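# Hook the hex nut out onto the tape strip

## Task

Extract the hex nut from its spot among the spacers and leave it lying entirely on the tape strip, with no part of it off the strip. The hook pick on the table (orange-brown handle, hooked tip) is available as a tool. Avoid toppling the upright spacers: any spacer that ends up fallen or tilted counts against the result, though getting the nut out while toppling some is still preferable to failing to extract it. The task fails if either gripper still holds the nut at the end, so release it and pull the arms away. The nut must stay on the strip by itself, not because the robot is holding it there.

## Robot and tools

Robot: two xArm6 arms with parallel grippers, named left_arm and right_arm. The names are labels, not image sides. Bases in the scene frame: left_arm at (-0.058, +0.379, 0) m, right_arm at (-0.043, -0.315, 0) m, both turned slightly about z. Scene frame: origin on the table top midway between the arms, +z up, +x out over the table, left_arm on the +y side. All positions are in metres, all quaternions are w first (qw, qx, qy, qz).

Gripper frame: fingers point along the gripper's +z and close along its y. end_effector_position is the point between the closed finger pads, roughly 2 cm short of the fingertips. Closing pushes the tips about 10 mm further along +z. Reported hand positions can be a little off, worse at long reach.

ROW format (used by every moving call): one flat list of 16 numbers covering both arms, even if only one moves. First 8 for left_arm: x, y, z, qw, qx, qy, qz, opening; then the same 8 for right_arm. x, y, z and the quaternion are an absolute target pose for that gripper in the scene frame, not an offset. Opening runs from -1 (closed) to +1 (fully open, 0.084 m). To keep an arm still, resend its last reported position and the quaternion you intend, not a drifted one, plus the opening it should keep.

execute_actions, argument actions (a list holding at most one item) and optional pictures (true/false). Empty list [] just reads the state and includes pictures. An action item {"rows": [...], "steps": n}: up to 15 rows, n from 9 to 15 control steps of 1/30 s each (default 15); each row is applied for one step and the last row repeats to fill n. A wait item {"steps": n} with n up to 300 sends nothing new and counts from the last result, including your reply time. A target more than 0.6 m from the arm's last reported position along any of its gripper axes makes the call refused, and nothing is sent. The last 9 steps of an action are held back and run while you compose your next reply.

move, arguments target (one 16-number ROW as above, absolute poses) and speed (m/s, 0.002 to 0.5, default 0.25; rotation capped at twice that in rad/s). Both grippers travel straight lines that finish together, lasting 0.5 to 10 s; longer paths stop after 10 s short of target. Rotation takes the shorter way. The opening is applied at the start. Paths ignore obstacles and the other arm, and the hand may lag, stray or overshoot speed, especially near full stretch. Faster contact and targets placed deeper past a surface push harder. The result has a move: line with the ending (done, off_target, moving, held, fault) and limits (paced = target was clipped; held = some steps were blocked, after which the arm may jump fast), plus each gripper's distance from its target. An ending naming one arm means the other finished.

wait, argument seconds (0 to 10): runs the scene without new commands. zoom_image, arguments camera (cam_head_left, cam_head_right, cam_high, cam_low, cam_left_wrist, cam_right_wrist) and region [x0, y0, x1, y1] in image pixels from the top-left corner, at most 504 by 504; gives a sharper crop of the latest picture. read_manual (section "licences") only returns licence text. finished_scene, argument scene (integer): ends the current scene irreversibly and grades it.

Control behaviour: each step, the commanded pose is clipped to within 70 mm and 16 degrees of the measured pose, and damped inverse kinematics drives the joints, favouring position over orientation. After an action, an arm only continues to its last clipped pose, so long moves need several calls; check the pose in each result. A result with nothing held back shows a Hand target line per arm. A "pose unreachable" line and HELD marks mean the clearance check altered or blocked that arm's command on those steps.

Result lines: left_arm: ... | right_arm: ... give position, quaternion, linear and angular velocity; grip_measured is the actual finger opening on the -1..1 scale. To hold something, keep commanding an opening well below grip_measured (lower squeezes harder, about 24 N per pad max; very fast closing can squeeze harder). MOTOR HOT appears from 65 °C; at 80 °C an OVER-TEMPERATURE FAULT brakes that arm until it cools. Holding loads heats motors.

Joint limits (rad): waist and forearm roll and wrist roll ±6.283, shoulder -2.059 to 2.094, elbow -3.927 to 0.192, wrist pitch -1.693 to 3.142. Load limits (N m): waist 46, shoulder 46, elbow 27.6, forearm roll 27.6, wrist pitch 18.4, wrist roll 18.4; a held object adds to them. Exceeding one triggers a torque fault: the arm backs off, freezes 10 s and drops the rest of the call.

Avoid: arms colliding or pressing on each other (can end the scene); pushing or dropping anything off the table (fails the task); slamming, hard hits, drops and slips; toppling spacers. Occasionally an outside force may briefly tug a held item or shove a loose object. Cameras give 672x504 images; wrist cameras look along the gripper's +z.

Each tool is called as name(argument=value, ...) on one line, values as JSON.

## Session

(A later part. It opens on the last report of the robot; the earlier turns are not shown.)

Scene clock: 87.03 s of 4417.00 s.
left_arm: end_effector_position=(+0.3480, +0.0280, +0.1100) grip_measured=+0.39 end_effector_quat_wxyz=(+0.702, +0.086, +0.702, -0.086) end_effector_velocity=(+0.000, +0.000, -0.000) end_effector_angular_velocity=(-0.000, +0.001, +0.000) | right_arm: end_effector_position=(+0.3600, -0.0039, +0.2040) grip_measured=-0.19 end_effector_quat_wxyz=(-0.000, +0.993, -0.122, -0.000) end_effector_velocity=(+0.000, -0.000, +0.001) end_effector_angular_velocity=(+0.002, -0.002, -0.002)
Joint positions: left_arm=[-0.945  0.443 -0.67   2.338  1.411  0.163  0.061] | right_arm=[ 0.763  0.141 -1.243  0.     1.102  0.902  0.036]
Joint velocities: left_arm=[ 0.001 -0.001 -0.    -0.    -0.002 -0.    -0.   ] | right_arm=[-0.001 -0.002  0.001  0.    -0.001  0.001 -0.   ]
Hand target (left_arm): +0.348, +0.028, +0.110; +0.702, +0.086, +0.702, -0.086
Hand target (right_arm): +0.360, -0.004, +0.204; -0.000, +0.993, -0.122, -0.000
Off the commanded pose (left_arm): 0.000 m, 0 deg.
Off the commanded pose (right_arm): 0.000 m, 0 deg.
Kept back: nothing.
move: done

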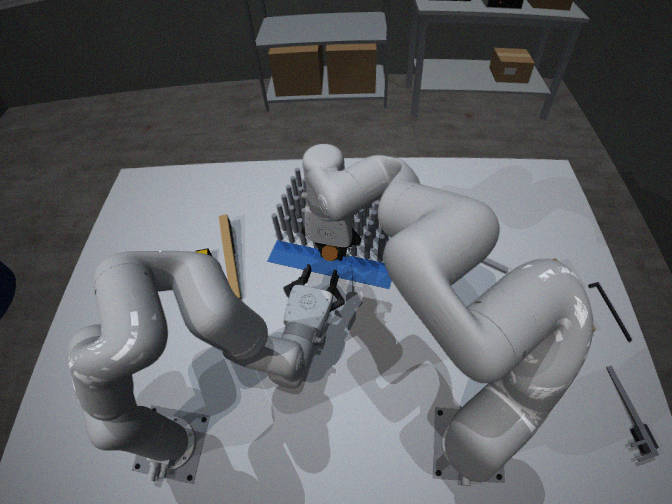

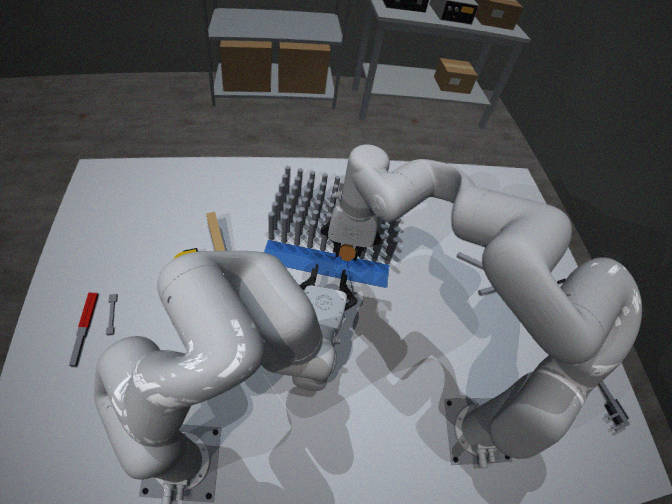

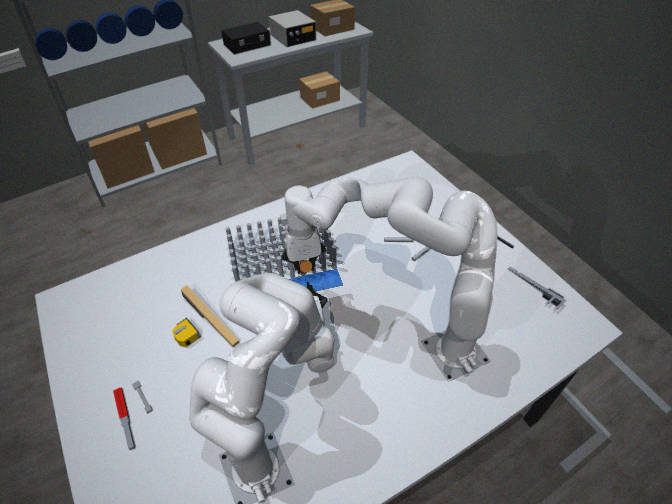

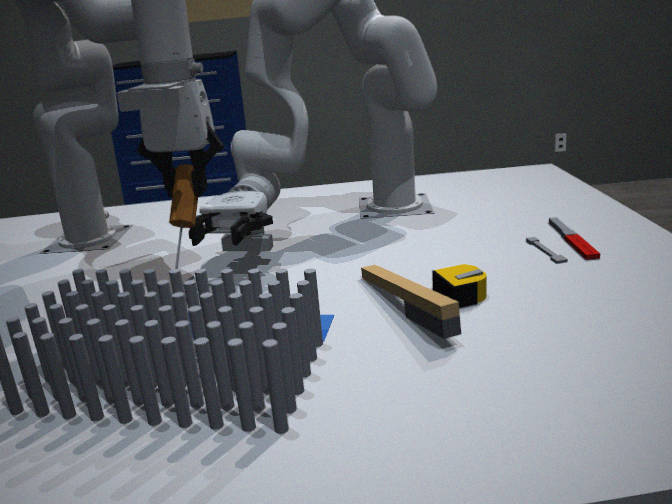

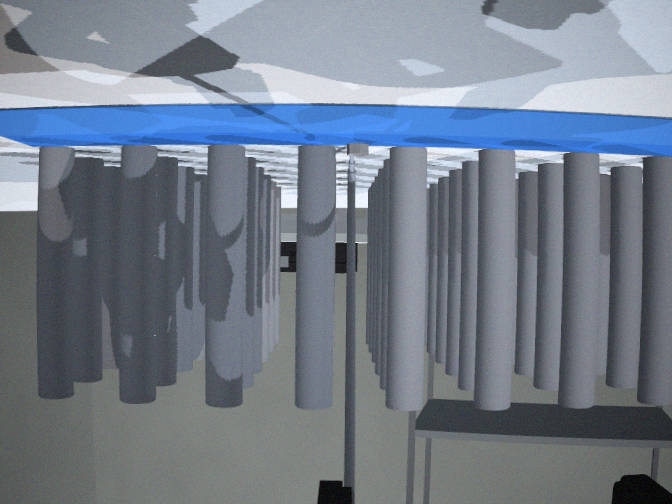

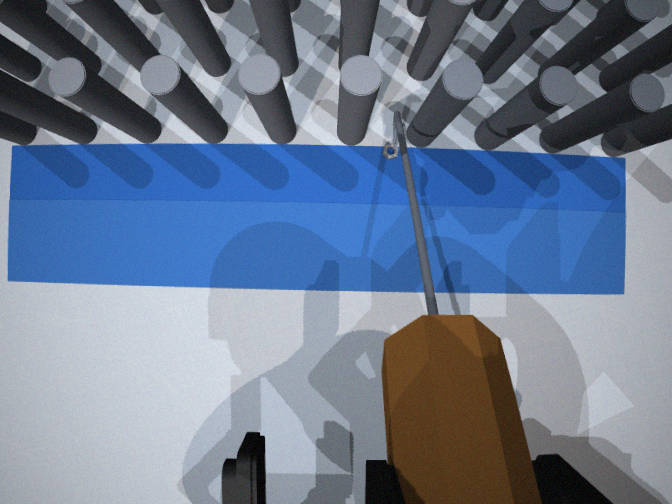

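move(target=[0.348,0.028,0.11,0.7018,0.0862,0.7018,-0.0862,0.4,0.3635,-0.0025,0.2043,0,0.9925,-0.1219,0,-0.8], speed=0.015)

move(target=[0.348,0.028,0.11,0.7018,0.0862,0.7018,-0.0862,0.4,0.3460,0.0019,0.204,0,0.9925,-0.1219,0,-0.8], speed=0.018)

zoom_image(camera="cam_right_wrist", region=[340,80,460,200])

Scene clock: 88.27 s of 4417.00 s.
left_arm: end_effector_position=(+0.3480, +0.0280, +0.1100) grip_measured=+0.39 end_effector_quat_wxyz=(+0.702, +0.086, +0.702, -0.086) end_effector_velocity=(-0.000, -0.000, -0.000) end_effector_angular_velocity=(+0.000, +0.001, -0.001) | right_arm: end_effector_position=(+0.3635, -0.0025, +0.2043) grip_measured=-0.19 end_effector_quat_wxyz=(+0.000, +0.993, -0.122, -0.000) end_effector_velocity=(+0.000, +0.001, +0.000) end_effector_angular_velocity=(+0.000, -0.001, +0.001)
Joint positions: left_arm=[-0.945  0.443 -0.67   2.338  1.411  0.163  0.061] | right_arm=[ 0.761  0.153 -1.259  0.     1.106  0.9    0.036]
Joint velocities: left_arm=[-0.    -0.     0.     0.    -0.001  0.    -0.   ] | right_arm=[ 0.001  0.001 -0.002 -0.    -0.     0.    -0.   ]
Hand target (left_arm): +0.348, +0.028, +0.110; +0.702, +0.086, +0.702, -0.086
Hand target (right_arm): +0.363, -0.002, +0.204; +0.000, +0.993, -0.122, +0.000
Off the commanded pose (left_arm): 0.000 m, 0 deg.
Off the commanded pose (right_arm): 0.000 m, 0 deg.
Kept back: nothing.
move: done

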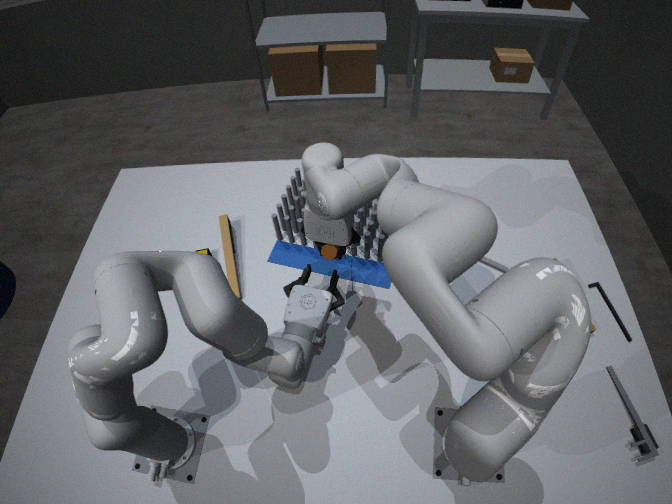

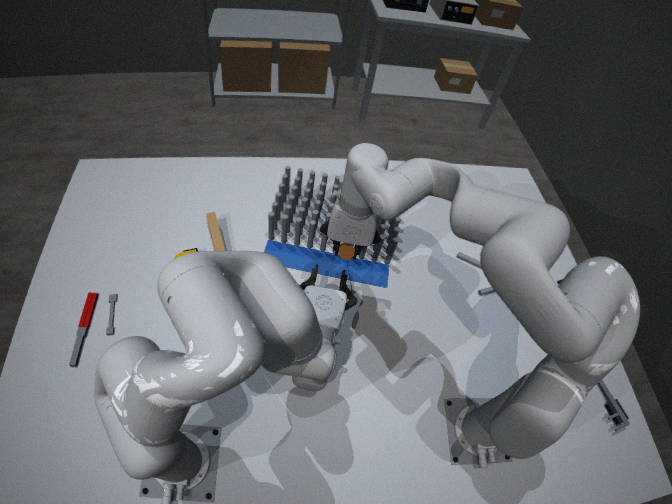

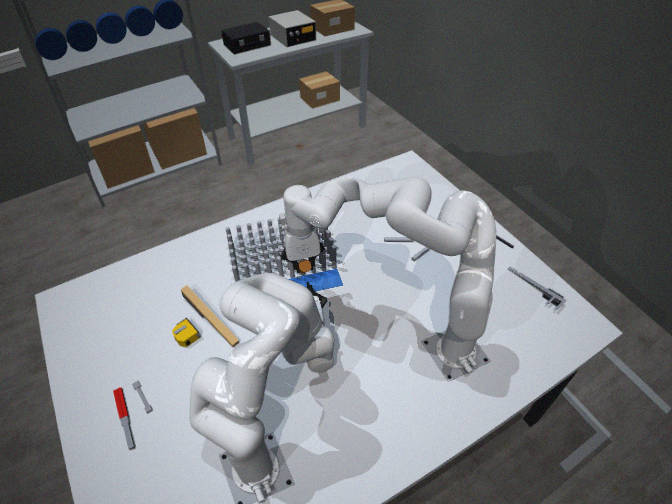

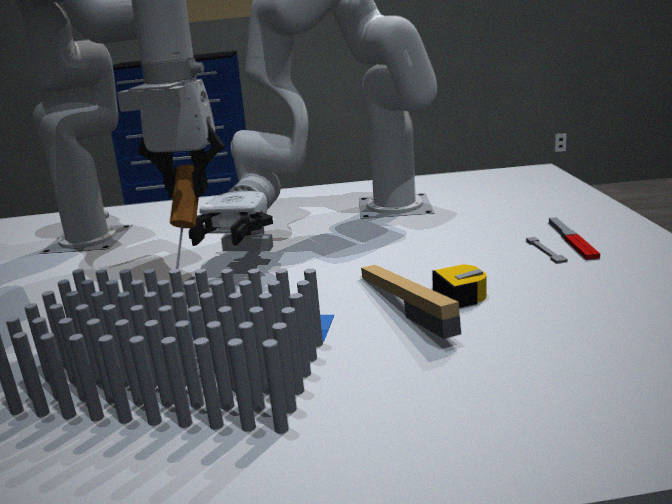

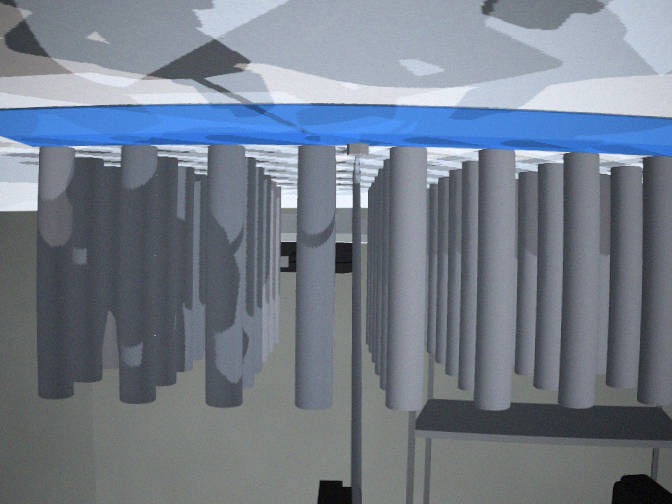

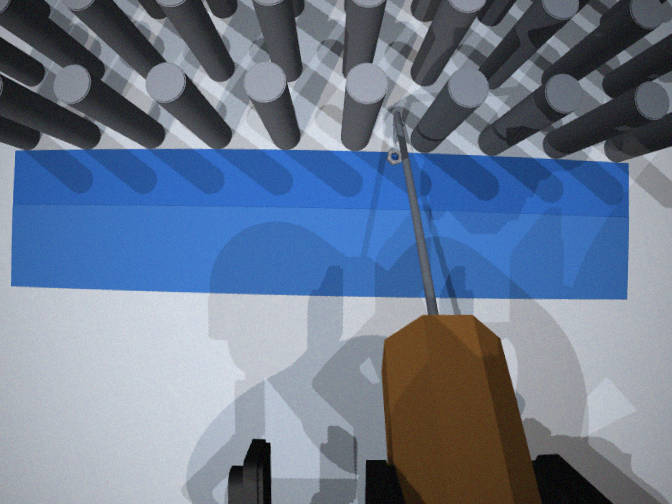

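Scene clock: 89.50 s of 4417.00 s.
left_arm: end_effector_position=(+0.3480, +0.0280, +0.1100) grip_measured=+0.39 end_effector_quat_wxyz=(+0.702, +0.086, +0.702, -0.086) end_effector_velocity=(+0.000, +0.000, -0.000) end_effector_angular_velocity=(+0.000, +0.000, -0.000) | right_arm: end_effector_position=(+0.3460, +0.0019, +0.2040) grip_measured=-0.19 end_effector_quat_wxyz=(-0.000, +0.993, -0.122, -0.000) end_effector_velocity=(+0.000, -0.000, -0.000) end_effector_angular_velocity=(+0.000, -0.001, -0.002)
Joint positions: left_arm=[-0.945  0.443 -0.67   2.338  1.411  0.163  0.061] | right_arm=[ 0.789  0.116 -1.211  0.     1.095  0.928  0.036]
Joint velocities: left_arm=[ 0.  0.  0.  0. -0.  0.  0.] | right_arm=[ 0.    -0.001  0.001 -0.001 -0.002  0.002  0.   ]
Hand target (left_arm): +0.348, +0.028, +0.110; +0.702, +0.086, +0.702, -0.086
Hand target (right_arm): +0.346, +0.002, +0.204; -0.000, +0.993, -0.122, -0.000
Off the commanded pose (left_arm): 0.000 m, 0 deg.
Off the commanded pose (right_arm): 0.000 m, 0 deg.
Kept back: nothing.
move: done

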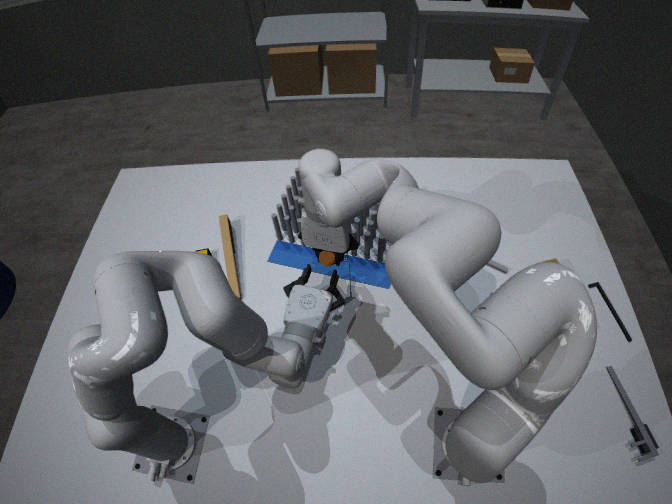

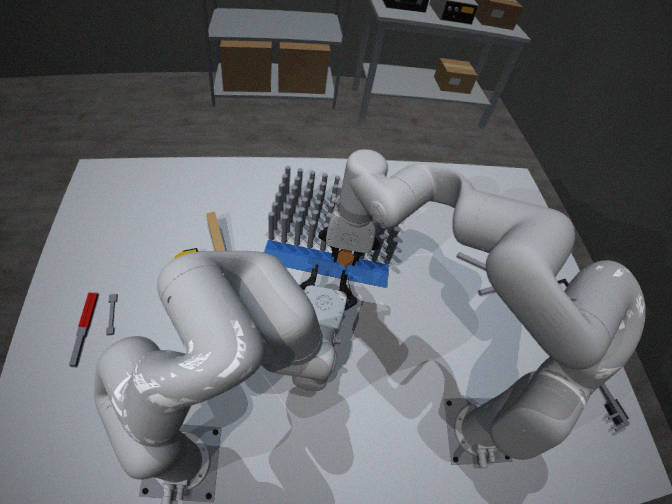

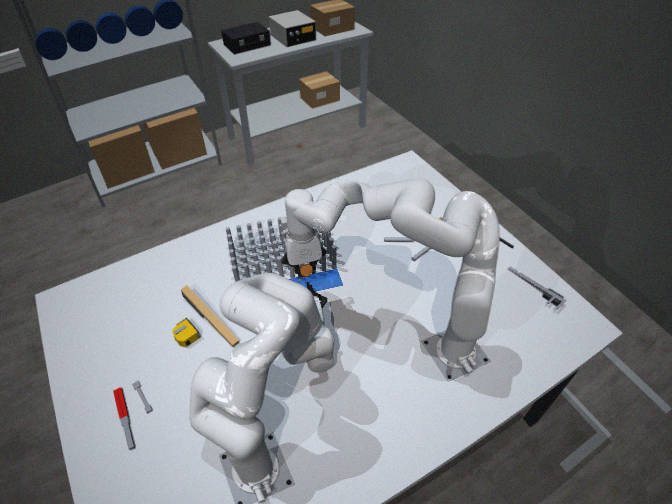

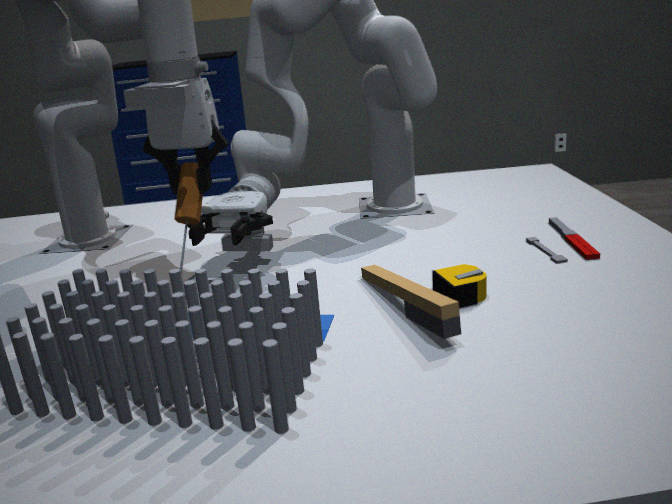

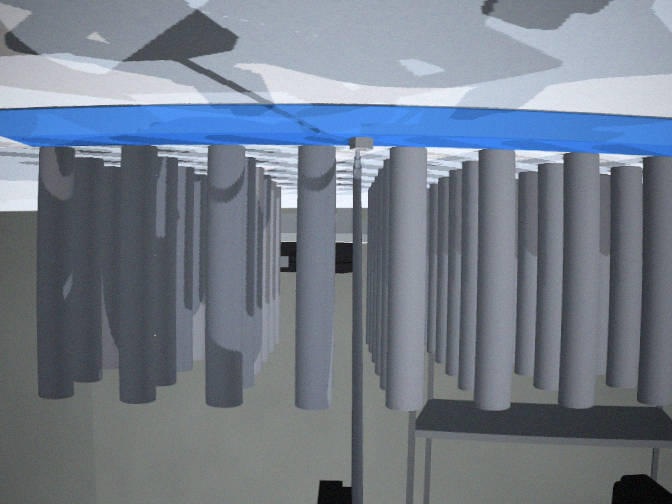

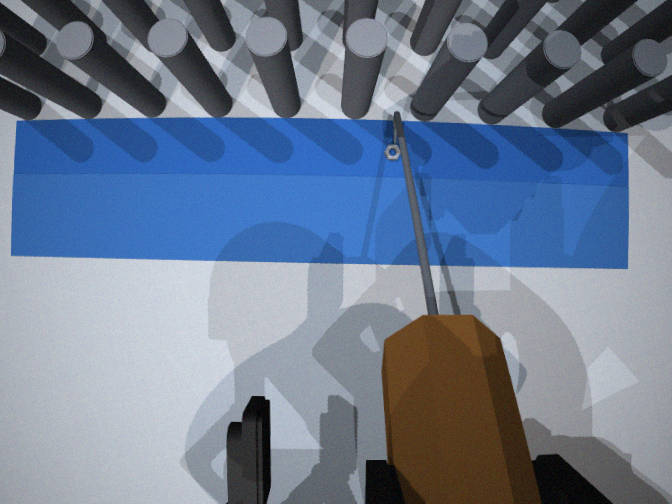

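Region (340, 80, 460, 200) of cam_right_wrist's 672x504 image, scaled by 4.200, with more detail than that image has.

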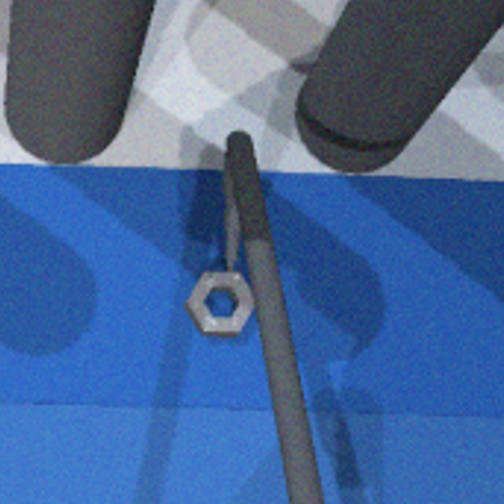

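move(target=[0.335,0.14,0.11,0.7018,0.0862,0.7018,-0.0862,0.4,0.3460,0.0019,0.204,0,0.9925,-0.1219,0,-0.8], speed=0.15)

move(target=[0.335,0.155,0.115,0.7018,0.0862,0.7018,-0.0862,0.4,0.3373,0.0041,0.204,0,0.9925,-0.1219,0,-0.8], speed=0.02)

zoom_image(camera="cam_right_wrist", region=[320,60,480,220])

Scene clock: 91.73 s of 4417.00 s.
left_arm: end_effector_position=(+0.3352, +0.1396, +0.1104) grip_measured=+0.39 end_effector_quat_wxyz=(+0.702, +0.086, +0.702, -0.086) end_effector_velocity=(-0.001, +0.001, -0.000) end_effector_angular_velocity=(+0.001, +0.001, -0.001) | right_arm: end_effector_position=(+0.3460, +0.0019, +0.2040) grip_measured=-0.19 end_effector_quat_wxyz=(-0.000, +0.993, -0.122, -0.000) end_effector_velocity=(+0.000, -0.001, +0.000) end_effector_angular_velocity=(-0.000, +0.000, -0.002)
Joint positions: left_arm=[-0.775  0.295 -0.352  2.52   1.525  0.033  0.061] | right_arm=[ 0.789  0.116 -1.211  0.     1.095  0.928  0.036]
Joint velocities: left_arm=[ 0.002 -0.002  0.005  0.004  0.001 -0.001 -0.   ] | right_arm=[-0.001 -0.001  0.001 -0.     0.001  0.    -0.   ]
Hand target (left_arm): +0.335, +0.140, +0.110; +0.702, +0.086, +0.702, -0.086
Hand target (right_arm): +0.346, +0.002, +0.204; -0.000, +0.993, -0.122, +0.000
Off the commanded pose (left_arm): 0.001 m, 0 deg.
Off the commanded pose (right_arm): 0.000 m, 0 deg.
Kept back: nothing.
move: done

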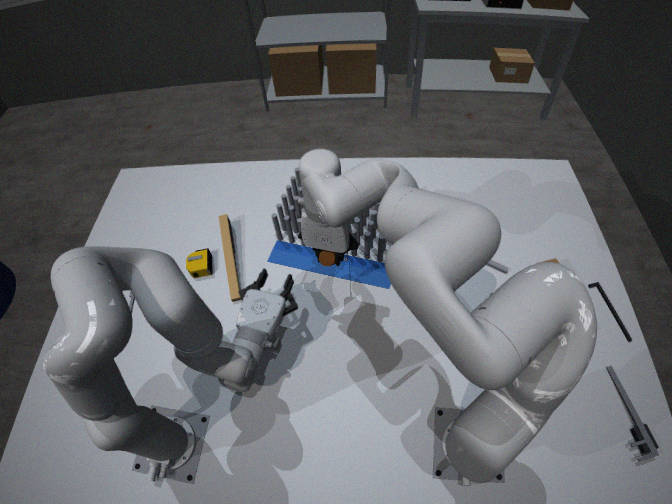

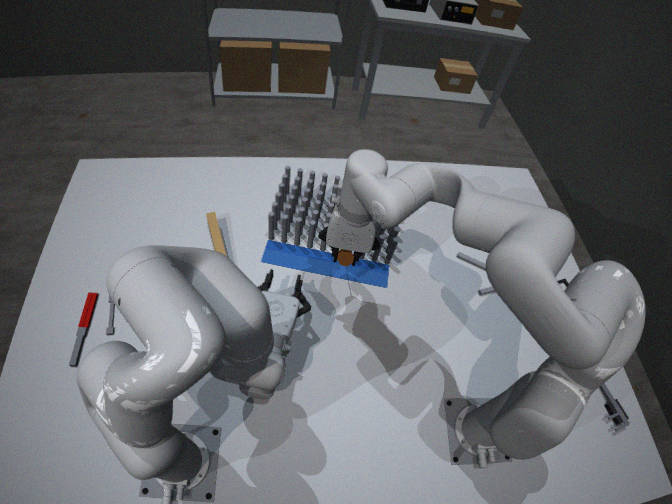

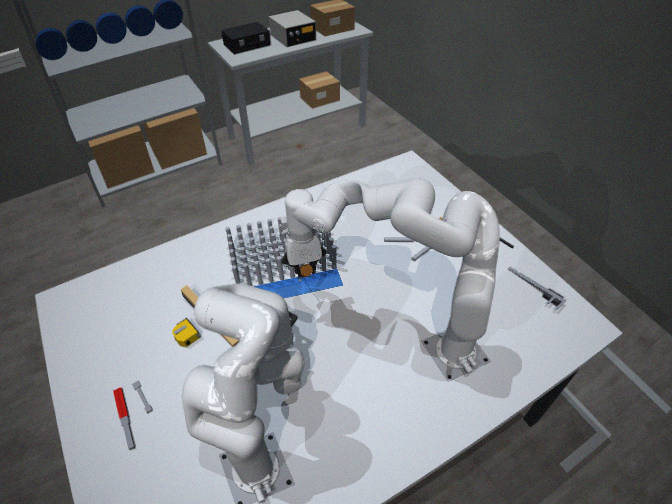

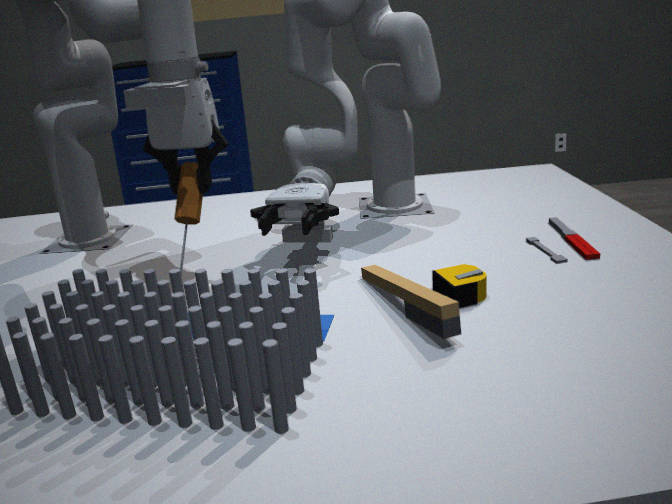

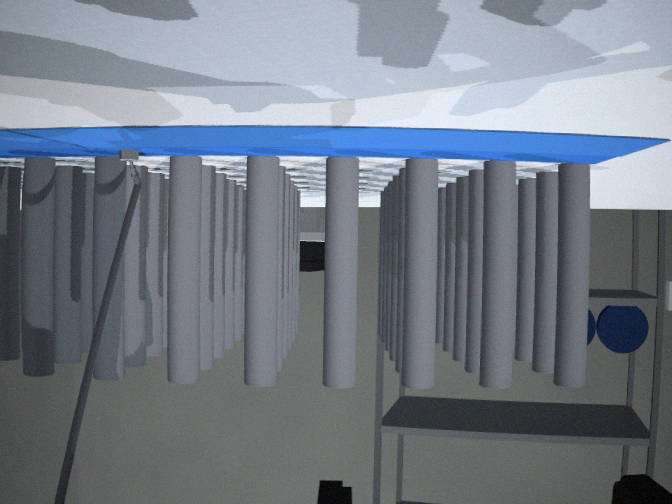

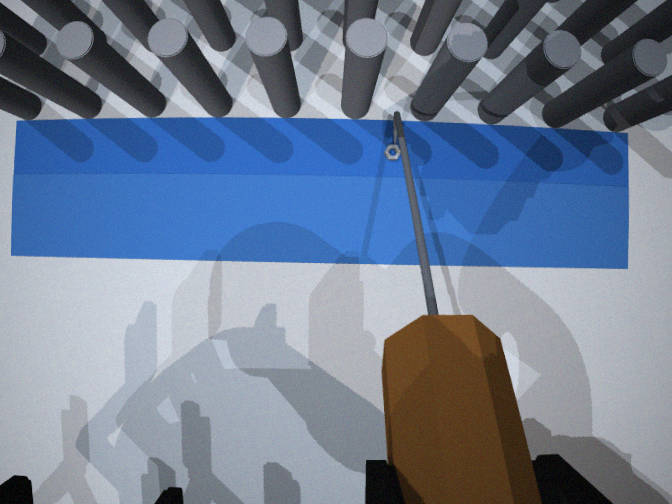

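Scene clock: 92.80 s of 4417.00 s.
left_arm: end_effector_position=(+0.3350, +0.1549, +0.1150) grip_measured=+0.39 end_effector_quat_wxyz=(+0.702, +0.086, +0.702, -0.086) end_effector_velocity=(+0.000, -0.000, +0.001) end_effector_angular_velocity=(-0.001, -0.001, -0.001) | right_arm: end_effector_position=(+0.3373, +0.0041, +0.2040) grip_measured=-0.19 end_effector_quat_wxyz=(-0.000, +0.993, -0.122, -0.000) end_effector_velocity=(+0.001, +0.000, -0.000) end_effector_angular_velocity=(+0.001, -0.001, -0.001)
Joint positions: left_arm=[-0.731  0.255 -0.309  2.564  1.526  0.029  0.061] | right_arm=[ 0.804  0.098 -1.189  0.     1.091  0.943  0.036]
Joint velocities: left_arm=[ 0.001 -0.002  0.001  0.001  0.    -0.     0.   ] | right_arm=[-0.001  0.001 -0.001  0.    -0.001  0.    -0.   ]
Hand target (left_arm): +0.335, +0.155, +0.115; +0.702, +0.086, +0.702, -0.086
Hand target (right_arm): +0.337, +0.004, +0.204; -0.000, +0.993, -0.122, -0.000
Off the commanded pose (left_arm): 0.000 m, 0 deg.
Off the commanded pose (right_arm): 0.000 m, 0 deg.
Kept back: nothing.
move: done

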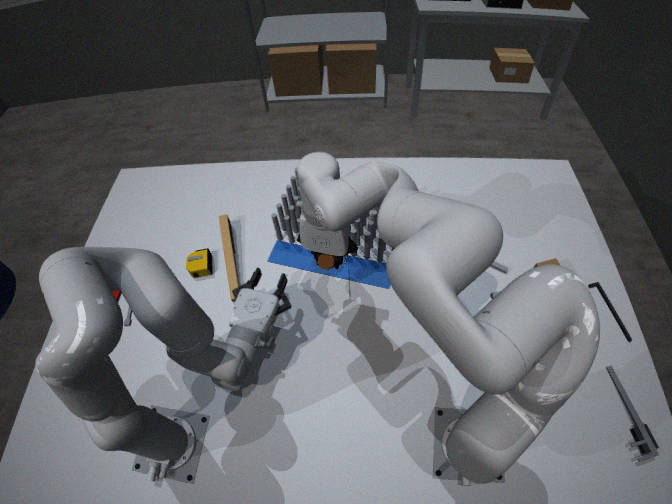

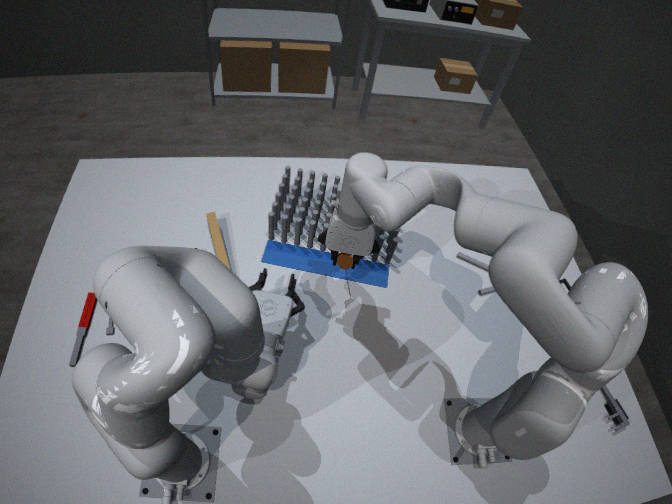

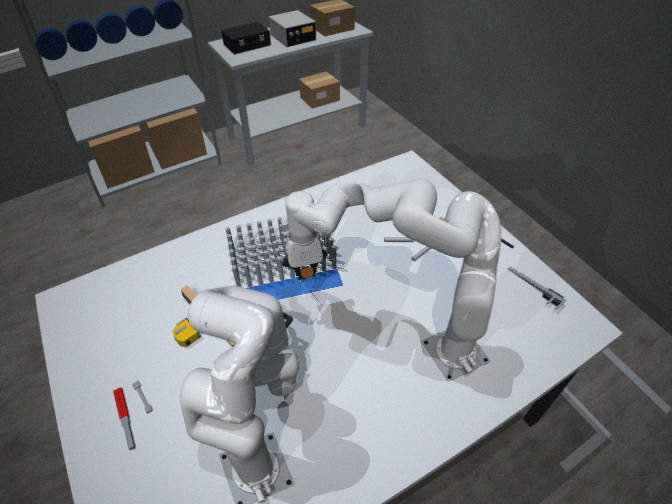

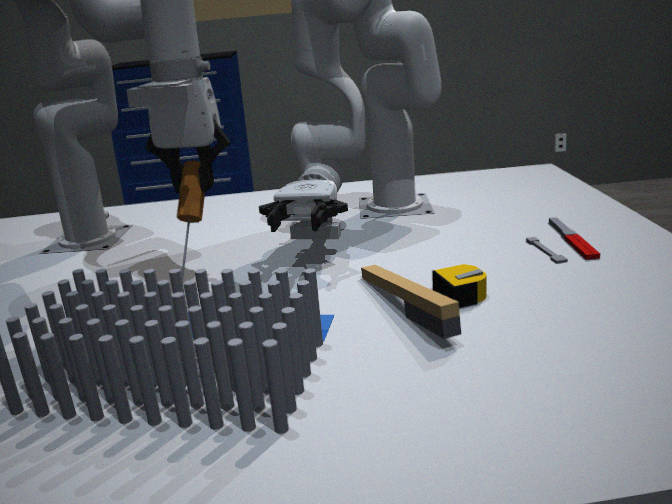

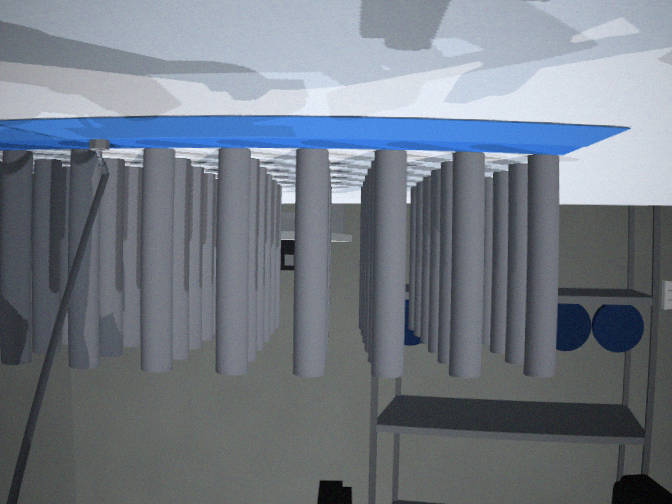

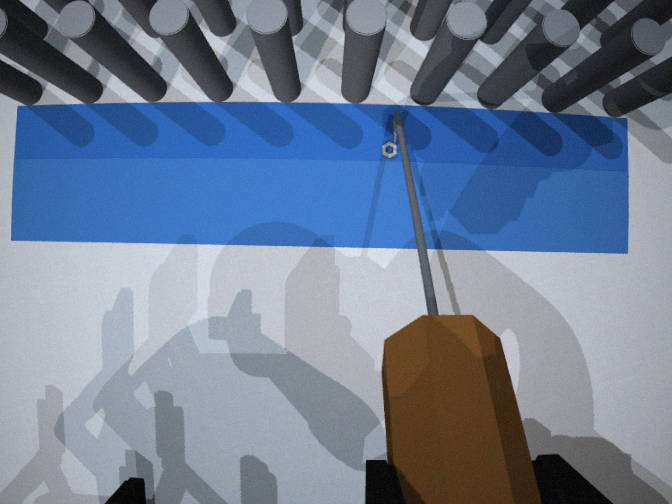

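Region (320, 60, 480, 220) of cam_right_wrist's 672x504 image, scaled by 3.150, with more detail than that image has.

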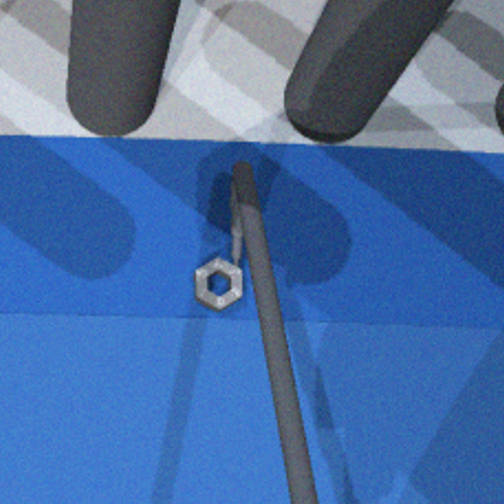

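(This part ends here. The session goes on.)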